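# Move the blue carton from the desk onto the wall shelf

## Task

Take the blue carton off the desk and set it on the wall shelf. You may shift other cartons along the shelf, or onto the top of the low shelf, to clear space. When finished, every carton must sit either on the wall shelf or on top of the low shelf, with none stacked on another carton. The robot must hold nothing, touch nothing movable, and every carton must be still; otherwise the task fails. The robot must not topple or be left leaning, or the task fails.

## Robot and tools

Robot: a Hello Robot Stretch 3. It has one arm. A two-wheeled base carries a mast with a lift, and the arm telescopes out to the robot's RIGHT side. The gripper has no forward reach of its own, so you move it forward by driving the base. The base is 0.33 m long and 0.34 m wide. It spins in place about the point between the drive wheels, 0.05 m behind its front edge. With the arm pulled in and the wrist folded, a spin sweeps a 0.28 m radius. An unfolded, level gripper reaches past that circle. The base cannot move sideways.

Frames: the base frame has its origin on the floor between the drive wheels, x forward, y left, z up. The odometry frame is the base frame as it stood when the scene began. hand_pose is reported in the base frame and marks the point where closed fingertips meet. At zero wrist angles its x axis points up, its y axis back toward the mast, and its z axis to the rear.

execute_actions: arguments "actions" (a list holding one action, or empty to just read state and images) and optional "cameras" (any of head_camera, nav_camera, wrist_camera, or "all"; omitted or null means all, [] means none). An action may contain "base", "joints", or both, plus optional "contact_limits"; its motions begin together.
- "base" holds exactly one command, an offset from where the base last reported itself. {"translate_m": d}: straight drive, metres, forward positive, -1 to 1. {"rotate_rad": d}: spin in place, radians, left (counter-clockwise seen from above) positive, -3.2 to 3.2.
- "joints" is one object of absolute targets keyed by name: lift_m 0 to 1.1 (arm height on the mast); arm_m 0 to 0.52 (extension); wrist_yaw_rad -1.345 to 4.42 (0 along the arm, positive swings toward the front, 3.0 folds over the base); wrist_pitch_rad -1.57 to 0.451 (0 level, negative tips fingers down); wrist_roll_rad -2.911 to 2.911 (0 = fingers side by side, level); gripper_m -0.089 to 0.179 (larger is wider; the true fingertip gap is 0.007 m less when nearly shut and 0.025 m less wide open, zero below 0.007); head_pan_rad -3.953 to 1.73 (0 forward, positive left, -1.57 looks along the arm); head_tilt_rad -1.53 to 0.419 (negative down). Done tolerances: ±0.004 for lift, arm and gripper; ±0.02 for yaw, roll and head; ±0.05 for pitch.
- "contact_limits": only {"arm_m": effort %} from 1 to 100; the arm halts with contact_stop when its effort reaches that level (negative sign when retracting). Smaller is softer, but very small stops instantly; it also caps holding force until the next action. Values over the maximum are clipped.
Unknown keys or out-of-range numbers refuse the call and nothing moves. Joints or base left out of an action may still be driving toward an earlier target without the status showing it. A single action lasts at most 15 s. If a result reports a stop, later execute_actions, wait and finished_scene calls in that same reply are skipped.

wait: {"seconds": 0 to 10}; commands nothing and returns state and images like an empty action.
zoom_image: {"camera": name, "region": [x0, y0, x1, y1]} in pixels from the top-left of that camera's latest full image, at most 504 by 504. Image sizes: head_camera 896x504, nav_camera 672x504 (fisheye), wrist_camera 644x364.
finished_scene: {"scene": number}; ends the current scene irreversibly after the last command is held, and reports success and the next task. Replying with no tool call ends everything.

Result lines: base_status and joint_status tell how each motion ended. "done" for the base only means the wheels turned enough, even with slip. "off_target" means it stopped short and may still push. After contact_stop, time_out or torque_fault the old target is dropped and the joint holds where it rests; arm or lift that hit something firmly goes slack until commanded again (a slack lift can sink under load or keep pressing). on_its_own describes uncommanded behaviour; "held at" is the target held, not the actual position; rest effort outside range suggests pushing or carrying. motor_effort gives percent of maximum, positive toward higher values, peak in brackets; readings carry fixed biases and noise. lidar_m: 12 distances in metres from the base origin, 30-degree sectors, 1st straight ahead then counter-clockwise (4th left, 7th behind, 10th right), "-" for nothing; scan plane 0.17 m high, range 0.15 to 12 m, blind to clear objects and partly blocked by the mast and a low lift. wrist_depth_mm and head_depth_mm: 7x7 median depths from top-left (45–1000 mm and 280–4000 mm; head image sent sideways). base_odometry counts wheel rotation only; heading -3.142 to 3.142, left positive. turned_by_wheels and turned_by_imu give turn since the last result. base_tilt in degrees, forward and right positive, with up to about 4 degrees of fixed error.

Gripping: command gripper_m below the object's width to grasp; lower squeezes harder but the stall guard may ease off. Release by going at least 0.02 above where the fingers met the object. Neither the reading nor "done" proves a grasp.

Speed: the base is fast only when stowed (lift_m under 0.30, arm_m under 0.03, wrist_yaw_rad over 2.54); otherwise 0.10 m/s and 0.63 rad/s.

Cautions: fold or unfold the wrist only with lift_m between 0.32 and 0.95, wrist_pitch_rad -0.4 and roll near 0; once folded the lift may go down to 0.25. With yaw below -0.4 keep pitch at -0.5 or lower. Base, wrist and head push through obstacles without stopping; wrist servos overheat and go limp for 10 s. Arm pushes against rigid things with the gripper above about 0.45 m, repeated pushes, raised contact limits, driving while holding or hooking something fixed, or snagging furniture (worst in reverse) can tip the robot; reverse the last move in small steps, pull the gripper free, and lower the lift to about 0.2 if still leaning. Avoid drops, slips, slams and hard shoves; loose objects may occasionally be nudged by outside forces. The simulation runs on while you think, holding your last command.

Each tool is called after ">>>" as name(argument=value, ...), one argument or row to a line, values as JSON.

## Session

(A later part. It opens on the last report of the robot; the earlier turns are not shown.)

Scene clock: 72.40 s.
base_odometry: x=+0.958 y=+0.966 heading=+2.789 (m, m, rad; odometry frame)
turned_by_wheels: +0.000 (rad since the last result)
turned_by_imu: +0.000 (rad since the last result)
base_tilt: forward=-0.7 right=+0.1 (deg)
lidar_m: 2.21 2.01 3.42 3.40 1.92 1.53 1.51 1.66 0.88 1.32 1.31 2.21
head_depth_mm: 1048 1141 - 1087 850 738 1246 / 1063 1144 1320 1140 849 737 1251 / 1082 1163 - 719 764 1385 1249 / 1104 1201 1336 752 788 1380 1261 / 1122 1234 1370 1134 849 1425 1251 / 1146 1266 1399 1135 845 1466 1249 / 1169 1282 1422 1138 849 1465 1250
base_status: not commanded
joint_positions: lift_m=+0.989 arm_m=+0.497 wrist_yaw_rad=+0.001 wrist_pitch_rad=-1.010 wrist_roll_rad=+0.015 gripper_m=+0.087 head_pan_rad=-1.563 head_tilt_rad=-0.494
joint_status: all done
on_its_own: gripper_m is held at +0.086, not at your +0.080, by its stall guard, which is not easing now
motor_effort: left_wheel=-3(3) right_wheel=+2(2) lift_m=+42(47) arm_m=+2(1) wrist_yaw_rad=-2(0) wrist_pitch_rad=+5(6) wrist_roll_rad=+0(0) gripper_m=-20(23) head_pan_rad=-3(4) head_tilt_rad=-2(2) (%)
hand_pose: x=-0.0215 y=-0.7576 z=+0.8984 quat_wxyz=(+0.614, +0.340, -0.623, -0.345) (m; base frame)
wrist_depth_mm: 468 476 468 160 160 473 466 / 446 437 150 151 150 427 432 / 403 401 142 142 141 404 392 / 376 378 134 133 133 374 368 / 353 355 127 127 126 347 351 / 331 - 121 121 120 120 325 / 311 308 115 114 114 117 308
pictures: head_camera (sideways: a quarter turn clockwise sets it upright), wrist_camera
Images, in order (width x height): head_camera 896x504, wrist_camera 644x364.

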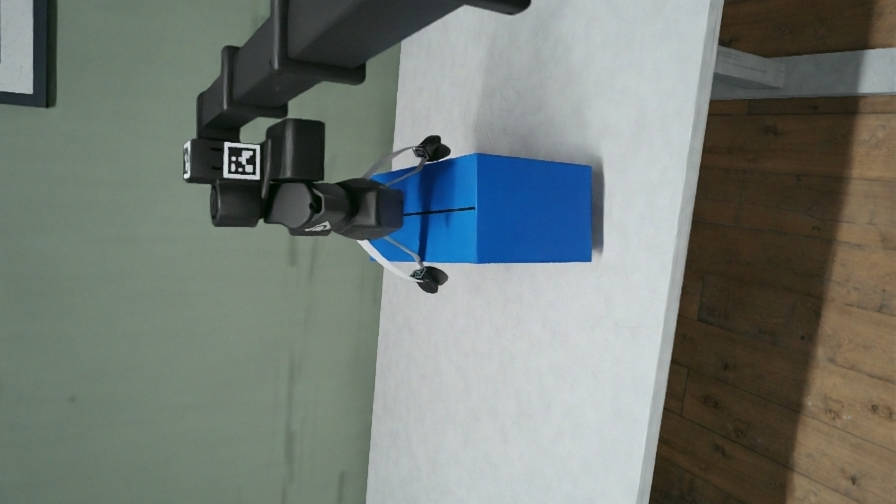

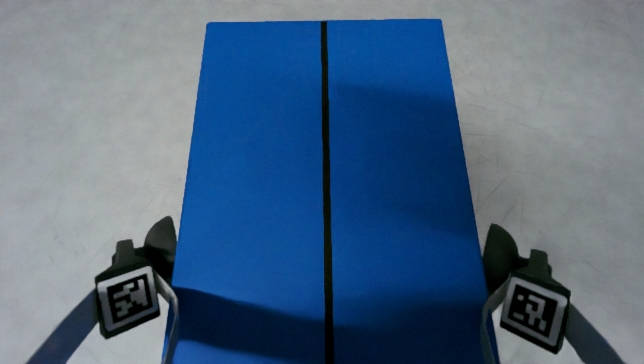

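>>> execute_actions(
  actions=[
    {"base":{"rotate_rad":1.285},"joints":{"arm_m":0.05,"lift_m":1.0}},
  ],
  cameras=[],
)

>>> execute_actions(
  actions=[
    {"base":{"translate_m":1},"joints":{"lift_m":0.95}},
  ],
  cameras=[],
)

>>> execute_actions(
  actions=[
    {"base":{"translate_m":1}},
  ],
  cameras=[],
)

>>> execute_actions(
  actions=[
    {"base":{"translate_m":0.6}},
  ],
  cameras=[],
)

>>> execute_actions(
  actions=[
    {"base":{"rotate_rad":1.71},"joints":{"head_tilt_rad":-0.6}},
  ],
  cameras=["head_camera","wrist_camera"],
)

Scene clock: 77.77 s.
base_odometry: x=+0.958 y=+0.966 heading=-2.209 (m, m, rad; odometry frame)
turned_by_wheels: +1.285 (rad since the last result)
turned_by_imu: +1.303 (rad since the last result)
base_tilt: forward=-0.7 right=+0.0 (deg)
lidar_m: 3.39 2.53 1.66 1.51 1.53 1.43 0.88 1.33 1.31 2.21 2.02 2.33
head_depth_mm: 1910 2116 2302 - - - 1188 / 1897 2080 2327 2514 - - 334 / 1882 2050 2272 2476 - - - / 1861 2056 2270 2436 1900 428 342 / 1837 2025 2235 2433 1894 1554 1219 / 1821 1982 2203 2384 1892 1507 1249 / 1800 1981 2174 2345 1896 1507 1253
base_status: done
joint_positions: lift_m=+0.999 arm_m=+0.050 wrist_yaw_rad=+0.001 wrist_pitch_rad=-1.010 wrist_roll_rad=+0.015 gripper_m=+0.087 head_pan_rad=-1.563 head_tilt_rad=-0.494
joint_status: all done
on_its_own: gripper_m is held at +0.086, not at your +0.080, by its stall guard, which is not easing now
motor_effort: left_wheel=-3(8) right_wheel=+2(10) lift_m=+42(45) arm_m=-2(1) wrist_yaw_rad=-1(1) wrist_pitch_rad=+6(6) wrist_roll_rad=+0(0) gripper_m=-20(20) head_pan_rad=-4(4) head_tilt_rad=-3(2) (%)
hand_pose: x=-0.0215 y=-0.3110 z=+0.9083 quat_wxyz=(+0.614, +0.340, -0.623, -0.345) (m; base frame)
wrist_depth_mm: - - - 159 158 - 502 / - - 150 149 150 - - / - - 141 141 140 - - / - - 134 134 133 - - / - - 127 126 126 - - / - - 121 120 120 120 - / 971 958 115 115 114 116 966
pictures: none
No camera images: the call's "cameras" was empty. Leave "cameras" out to get every camera's image.

Scene clock: 88.70 s.
base_odometry: x=+0.362 y=+0.163 heading=-2.210 (m, m, rad; odometry frame)
turned_by_wheels: +0.000 (rad since the last result)
turned_by_imu: +0.003 (rad since the last result)
base_tilt: forward=-0.7 right=+0.1 (deg)
lidar_m: 2.42 2.46 1.82 1.67 1.68 2.08 1.88 2.04 2.26 1.68 1.74 2.62
head_depth_mm: 1804 1969 2212 2400 - - - / 1772 1969 2159 2334 - - - / 1756 1918 2136 2323 2051 - - / 1748 1916 2110 2295 1941 453 379 / 1723 1891 2026 2087 1890 1501 1192 / 1708 1859 2001 2099 1894 1502 1246 / 1691 1849 1947 2082 1901 1492 1248
base_status: done
joint_positions: lift_m=+0.950 arm_m=+0.050 wrist_yaw_rad=+0.001 wrist_pitch_rad=-1.010 wrist_roll_rad=+0.015 gripper_m=+0.087 head_pan_rad=-1.563 head_tilt_rad=-0.494
joint_status: all done
on_its_own: gripper_m is held at +0.086, not at your +0.080, by its stall guard, which is not easing now
motor_effort: left_wheel=-3(4) right_wheel=+2(7) lift_m=+17(36) arm_m=-2(3) wrist_yaw_rad=-2(2) wrist_pitch_rad=+6(6) wrist_roll_rad=+0(0) gripper_m=-20(21) head_pan_rad=-5(5) head_tilt_rad=-3(3) (%)
hand_pose: x=-0.0215 y=-0.3110 z=+0.8593 quat_wxyz=(+0.614, +0.340, -0.623, -0.345) (m; base frame)
wrist_depth_mm: - - - 159 158 - - / - - 149 148 149 - - / - - 141 141 140 - - / - - 134 133 132 - - / - - 126 126 126 - - / 983 - 121 121 120 120 989 / 947 936 115 115 114 116 913
pictures: none
No camera images: the call's "cameras" was empty. Leave "cameras" out to get every camera's image.

Scene clock: 99.67 s.
base_odometry: x=-0.234 y=-0.640 heading=-2.210 (m, m, rad; odometry frame)
turned_by_wheels: +0.000 (rad since the last result)
turned_by_imu: +0.003 (rad since the last result)
base_tilt: forward=-0.7 right=+0.1 (deg)
lidar_m: 1.44 1.45 1.81 1.80 1.83 2.27 2.88 2.94 1.89 1.54 1.96 1.56
head_depth_mm: 1683 1850 1949 2093 - - - / 1655 1820 1932 2087 - - - / 1642 1796 1911 1983 1973 - - / 1634 1785 1922 2110 1905 453 379 / 1605 1766 1899 2085 1891 1512 1193 / 1600 1749 1932 2179 1904 1508 1249 / 1583 1737 1919 2133 1893 1502 1247
base_status: done
joint_positions: lift_m=+0.950 arm_m=+0.050 wrist_yaw_rad=+0.001 wrist_pitch_rad=-1.010 wrist_roll_rad=+0.015 gripper_m=+0.087 head_pan_rad=-1.563 head_tilt_rad=-0.494
joint_status: not commanded
on_its_own: gripper_m is held at +0.086, not at your +0.080, by its stall guard, which is not easing now
motor_effort: left_wheel=-3(4) right_wheel=+2(6) lift_m=+17(17) arm_m=-2(2) wrist_yaw_rad=-1(1) wrist_pitch_rad=+6(6) wrist_roll_rad=+0(0) gripper_m=-21(20) head_pan_rad=-4(5) head_tilt_rad=-2(3) (%)
hand_pose: x=-0.0215 y=-0.3110 z=+0.8593 quat_wxyz=(+0.614, +0.340, -0.623, -0.345) (m; base frame)
wrist_depth_mm: - - - 158 158 - - / - - 150 149 148 - - / - - 141 140 141 - - / - - 133 133 132 - - / - - 127 126 126 - - / 990 - 120 121 120 120 - / 964 920 115 115 114 116 931
pictures: none
No camera images: the call's "cameras" was empty. Leave "cameras" out to get every camera's image.

Scene clock: 106.63 s.
base_odometry: x=-0.592 y=-1.121 heading=-2.210 (m, m, rad; odometry frame)
turned_by_wheels: +0.000 (rad since the last result)
turned_by_imu: +0.002 (rad since the last result)
base_tilt: forward=-0.7 right=+0.1 (deg)
lidar_m: 0.84 0.85 1.07 1.88 1.90 2.37 3.47 3.06 1.82 1.53 1.40 0.92
head_depth_mm: 1594 1766 1886 1978 - - - / 1582 1751 1889 1812 - - - / 1579 1733 1900 2117 2022 - - / 1567 1716 1892 2113 1928 453 379 / 1544 1690 1884 2095 1904 1514 1185 / 1532 1671 1849 2079 1887 1507 1240 / 1510 1666 1823 2054 1888 1495 1251
base_status: done
joint_positions: lift_m=+0.950 arm_m=+0.050 wrist_yaw_rad=+0.001 wrist_pitch_rad=-1.010 wrist_roll_rad=+0.015 gripper_m=+0.087 head_pan_rad=-1.563 head_tilt_rad=-0.494
joint_status: not commanded
on_its_own: gripper_m is held at +0.086, not at your +0.080, by its stall guard, which is not easing now
motor_effort: left_wheel=-3(4) right_wheel=+1(7) lift_m=+17(17) arm_m=-2(2) wrist_yaw_rad=-2(1) wrist_pitch_rad=+6(6) wrist_roll_rad=+0(0) gripper_m=-21(21) head_pan_rad=-4(3) head_tilt_rad=-3(3) (%)
hand_pose: x=-0.0215 y=-0.3110 z=+0.8593 quat_wxyz=(+0.614, +0.340, -0.623, -0.345) (m; base frame)
wrist_depth_mm: - - - 158 158 - - / - - 150 149 148 - - / - - 141 140 141 - - / - - 134 133 133 - - / - - 127 126 126 - - / 982 - 120 120 120 120 973 / 935 944 115 114 115 116 908
pictures: none
No camera images: the call's "cameras" was empty. Leave "cameras" out to get every camera's image.

Scene clock: 110.30 s.
base_odometry: x=-0.592 y=-1.121 heading=-0.500 (m, m, rad; odometry frame)
turned_by_wheels: +1.710 (rad since the last result)
turned_by_imu: +1.733 (rad since the last result)
base_tilt: forward=-0.7 right=+0.1 (deg)
lidar_m: 1.88 1.96 2.72 3.47 2.22 1.53 1.86 1.17 0.87 0.84 0.88 1.22
head_depth_mm: 672 751 843 809 - - 1153 / 677 754 852 937 - - 365 / 681 758 858 972 - - 355 / 683 762 862 955 511 439 365 / 690 768 869 775 815 1327 1165 / 691 771 875 808 822 1360 1179 / 694 779 884 751 820 1367 1186
base_status: done
joint_positions: lift_m=+0.950 arm_m=+0.050 wrist_yaw_rad=+0.001 wrist_pitch_rad=-1.010 wrist_roll_rad=+0.015 gripper_m=+0.087 head_pan_rad=-1.563 head_tilt_rad=-0.592
joint_status: all done
on_its_own: gripper_m is held at +0.086, not at your +0.080, by its stall guard, which is not easing now
motor_effort: left_wheel=-3(6) right_wheel=+3(5) lift_m=+17(16) arm_m=-2(3) wrist_yaw_rad=-1(2) wrist_pitch_rad=+6(6) wrist_roll_rad=+0(0) gripper_m=-21(21) head_pan_rad=-5(4) head_tilt_rad=-4(14) (%)
hand_pose: x=-0.0215 y=-0.3110 z=+0.8593 quat_wxyz=(+0.614, +0.340, -0.623, -0.345) (m; base frame)
wrist_depth_mm: 395 408 355 159 158 375 360 / 838 464 150 149 148 441 437 / - - 141 140 140 - - / - - 133 133 133 - - / - - 127 127 126 - - / - - 120 120 120 120 973 / 934 954 115 115 114 116 919
pictures: head_camera (sideways: a quarter turn clockwise sets it upright), wrist_camera
Images, in order (width x height): head_camera 896x504, wrist_camera 644x364.

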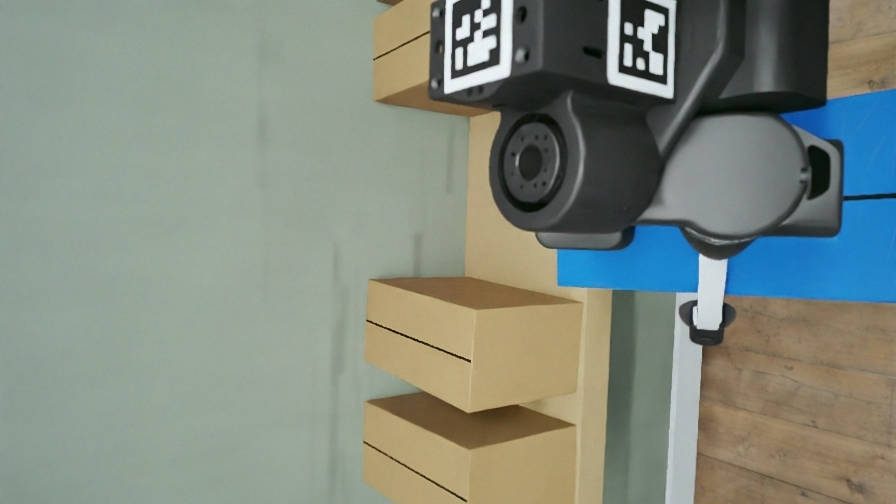

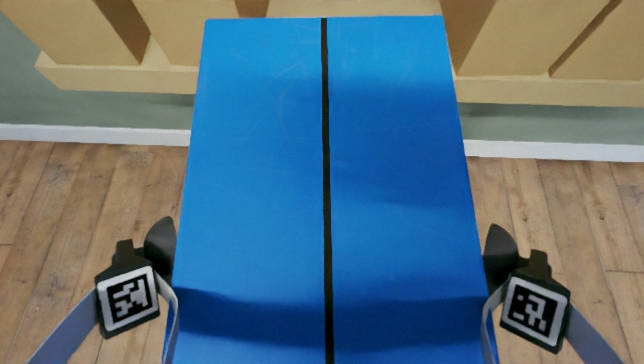

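>>> execute_actions(
  actions=[
    {"base":{"rotate_rad":-0.05},"joints":{"arm_m":0.46}},
  ],
  cameras=["head_camera","wrist_camera"],
)

Scene clock: 116.00 s.
base_odometry: x=-0.592 y=-1.121 heading=-0.550 (m, m, rad; odometry frame)
turned_by_wheels: -0.050 (rad since the last result)
turned_by_imu: -0.050 (rad since the last result)
base_tilt: forward=-0.7 right=+0.1 (deg)
lidar_m: 1.89 1.94 2.59 3.49 2.22 1.53 1.68 1.24 0.89 0.84 0.87 1.16
head_depth_mm: 680 750 - 726 803 1334 1177 / 684 737 879 809 823 1331 1192 / 684 737 - 710 822 1343 1184 / 680 764 847 733 823 1330 1192 / 682 762 864 811 821 1336 1190 / 684 762 863 748 805 1323 1190 / 683 763 861 798 807 1330 1186
base_status: done
joint_positions: lift_m=+0.950 arm_m=+0.460 wrist_yaw_rad=+0.001 wrist_pitch_rad=-1.010 wrist_roll_rad=+0.015 gripper_m=+0.087 head_pan_rad=-1.563 head_tilt_rad=-0.593
joint_status: all done
on_its_own: gripper_m is held at +0.086, not at your +0.080, by its stall guard, which is not easing now
motor_effort: left_wheel=+2(3) right_wheel=-3(3) lift_m=+17(17) arm_m=+2(2) wrist_yaw_rad=-1(1) wrist_pitch_rad=+6(5) wrist_roll_rad=+0(0) gripper_m=-21(21) head_pan_rad=-4(5) head_tilt_rad=-4(3) (%)
hand_pose: x=-0.0215 y=-0.7204 z=+0.8593 quat_wxyz=(+0.614, +0.340, -0.623, -0.345) (m; base frame)
wrist_depth_mm: 190 190 178 157 158 192 192 / 213 220 149 148 147 220 213 / 201 223 141 140 139 223 196 / 188 225 133 132 133 214 184 / 177 212 126 126 126 203 173 / 168 - 120 120 120 120 164 / - 217 115 115 114 116 155
pictures: head_camera (sideways: a quarter turn clockwise sets it upright), wrist_camera
Images, in order (width x height): head_camera 896x504, wrist_camera 644x364.

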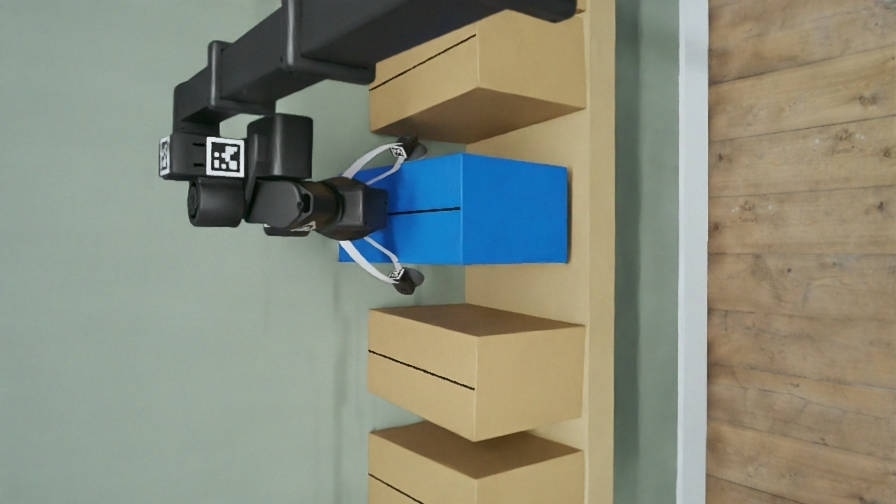

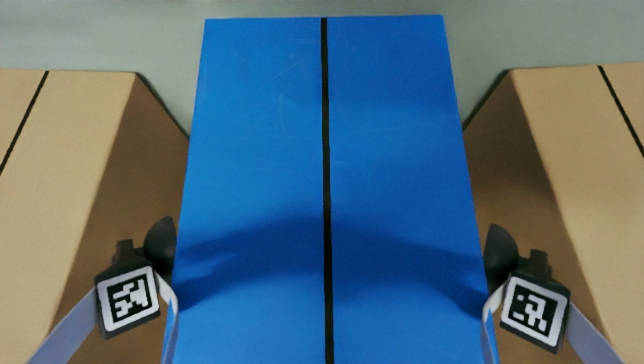

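>>> execute_actions(
  actions=[
    {"joints":{"arm_m":0.472,"lift_m":0.905}},
  ],
  cameras=[],
)

>>> execute_actions(
  actions=[
    {"joints":{"gripper_m":0.165}},
  ],
  cameras=[],
)

>>> execute_actions(
  actions=[
    {"joints":{"lift_m":0.98}},
  ],
  cameras=["nav_camera","head_camera"],
)

Scene clock: 117.67 s.
base_odometry: x=-0.592 y=-1.121 heading=-0.550 (m, m, rad; odometry frame)
turned_by_wheels: +0.000 (rad since the last result)
turned_by_imu: +0.000 (rad since the last result)
base_tilt: forward=-0.7 right=+0.1 (deg)
lidar_m: 1.88 1.94 2.60 3.48 2.23 1.53 1.68 1.24 0.88 0.84 0.87 1.16
head_depth_mm: 682 762 846 - 799 1344 1187 / 682 749 885 851 822 1333 1188 / 683 750 - 744 808 1334 1189 / 682 763 861 775 823 1340 1190 / 687 762 857 810 822 1328 1185 / 685 764 865 745 804 1338 1187 / 686 764 863 798 812 1333 1188
base_status: not commanded
joint_positions: lift_m=+0.906 arm_m=+0.472 wrist_yaw_rad=+0.001 wrist_pitch_rad=-1.009 wrist_roll_rad=+0.015 gripper_m=+0.087 head_pan_rad=-1.563 head_tilt_rad=-0.593
joint_status: all done
on_its_own: gripper_m is held at +0.086, not at your +0.080, by its stall guard, which is not easing now
motor_effort: left_wheel=+2(2) right_wheel=-3(3) lift_m=+14(17) arm_m=+2(2) wrist_yaw_rad=-1(1) wrist_pitch_rad=+5(6) wrist_roll_rad=+0(0) gripper_m=-20(20) head_pan_rad=-4(5) head_tilt_rad=-3(4) (%)
hand_pose: x=-0.0215 y=-0.7329 z=+0.8146 quat_wxyz=(+0.615, +0.340, -0.623, -0.344) (m; base frame)
wrist_depth_mm: 170 174 169 169 171 176 168 / 166 205 163 160 158 206 161 / 163 222 148 148 148 223 151 / 163 224 138 138 137 226 153 / 165 211 129 129 128 202 154 / 162 - 121 121 120 120 156 / - 218 114 114 114 116 145
pictures: none
No camera images: the call's "cameras" was empty. Leave "cameras" out to get every camera's image.

Scene clock: 119.13 s.
base_odometry: x=-0.592 y=-1.121 heading=-0.550 (m, m, rad; odometry frame)
turned_by_wheels: +0.000 (rad since the last result)
turned_by_imu: +0.000 (rad since the last result)
base_tilt: forward=-0.7 right=+0.1 (deg)
lidar_m: 1.88 1.94 2.60 3.48 2.22 1.53 1.68 1.24 0.88 0.84 0.87 1.16
head_depth_mm: 680 760 844 - 797 1331 1194 / 682 750 884 846 823 1331 1189 / 685 751 - 748 805 1335 1183 / 682 761 864 777 823 1336 1181 / 685 765 863 810 819 1328 1188 / 684 763 863 745 803 1331 1187 / 685 764 864 799 811 1326 1187
base_status: not commanded
joint_positions: lift_m=+0.906 arm_m=+0.472 wrist_yaw_rad=+0.001 wrist_pitch_rad=-1.006 wrist_roll_rad=+0.015 gripper_m=+0.165 head_pan_rad=-1.563 head_tilt_rad=-0.593
joint_status: all done
motor_effort: left_wheel=+2(2) right_wheel=-4(3) lift_m=+16(16) arm_m=+2(2) wrist_yaw_rad=-2(1) wrist_pitch_rad=+3(5) wrist_roll_rad=+0(0) gripper_m=+0(84) head_pan_rad=-4(3) head_tilt_rad=-3(3) (%)
hand_pose: x=-0.0215 y=-0.7335 z=+0.8149 quat_wxyz=(+0.615, +0.339, -0.624, -0.343) (m; base frame)
wrist_depth_mm: 171 174 169 169 169 176 168 / 164 203 162 159 159 205 160 / 162 223 148 148 147 223 151 / 164 225 137 137 137 225 152 / 165 212 129 128 129 202 154 / 161 - 121 121 120 122 148 / - 205 114 114 113 116 144
pictures: none
No camera images: the call's "cameras" was empty. Leave "cameras" out to get every camera's image.

Scene clock: 120.63 s.
base_odometry: x=-0.592 y=-1.121 heading=-0.550 (m, m, rad; odometry frame)
turned_by_wheels: +0.000 (rad since the last result)
turned_by_imu: +0.000 (rad since the last result)
base_tilt: forward=-0.7 right=+0.1 (deg)
lidar_m: 1.89 1.94 2.59 3.49 2.22 1.53 1.68 1.24 0.89 0.84 0.87 1.16
head_depth_mm: 683 734 - 746 798 1332 1186 / 683 - 864 811 821 1332 1187 / 684 - 887 776 810 1337 1190 / 682 764 860 814 817 1339 1190 / 683 764 862 810 822 1343 1194 / 683 761 862 744 804 1335 1183 / 684 762 859 799 812 1337 1190
base_status: not commanded
joint_positions: lift_m=+0.980 arm_m=+0.472 wrist_yaw_rad=+0.001 wrist_pitch_rad=-1.006 wrist_roll_rad=+0.015 gripper_m=+0.165 head_pan_rad=-1.563 head_tilt_rad=-0.593
joint_status: all done
motor_effort: left_wheel=+2(2) right_wheel=-2(3) lift_m=+42(41) arm_m=+2(2) wrist_yaw_rad=-1(1) wrist_pitch_rad=+3(3) wrist_roll_rad=+0(0) gripper_m=+1(0) head_pan_rad=-3(5) head_tilt_rad=-3(2) (%)
hand_pose: x=-0.0215 y=-0.7335 z=+0.8889 quat_wxyz=(+0.615, +0.339, -0.624, -0.343) (m; base frame)
wrist_depth_mm: 175 174 176 175 176 176 177 / 212 212 213 214 213 215 216 / 237 240 246 235 248 239 232 / 220 225 309 217 313 226 216 / 204 221 313 204 208 248 202 / 193 - 196 191 194 275 192 / 181 231 185 181 183 257 182
pictures: head_camera (sideways: a quarter turn clockwise sets it upright), nav_camera (sideways: a quarter turn counterclockwise sets it upright)
Images, in order (width x height): head_camera 896x504, nav_camera 672x504.

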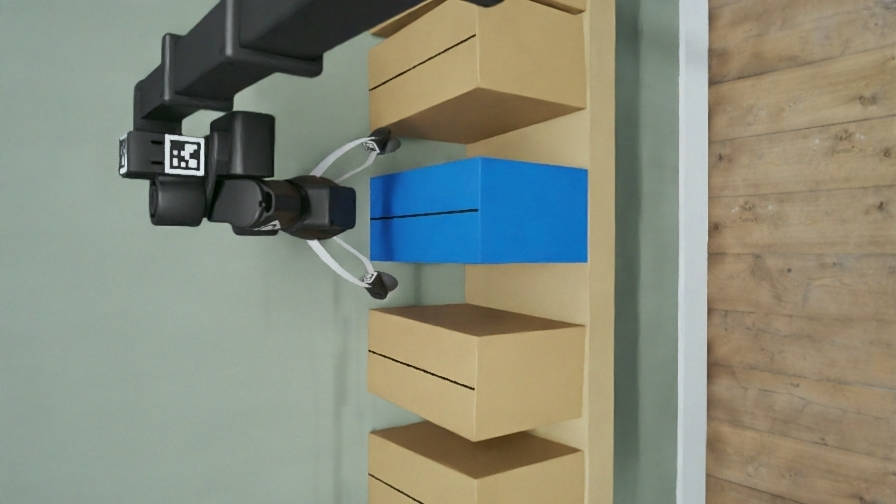

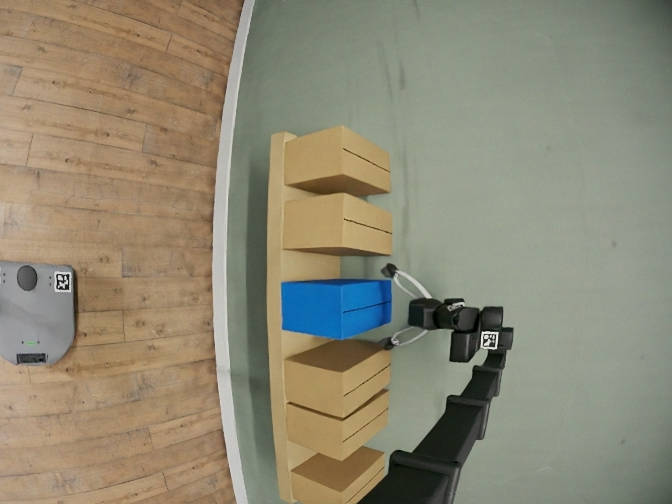

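>>> finished_scene(
  scene=2,
)

The scene is finished: the task was done.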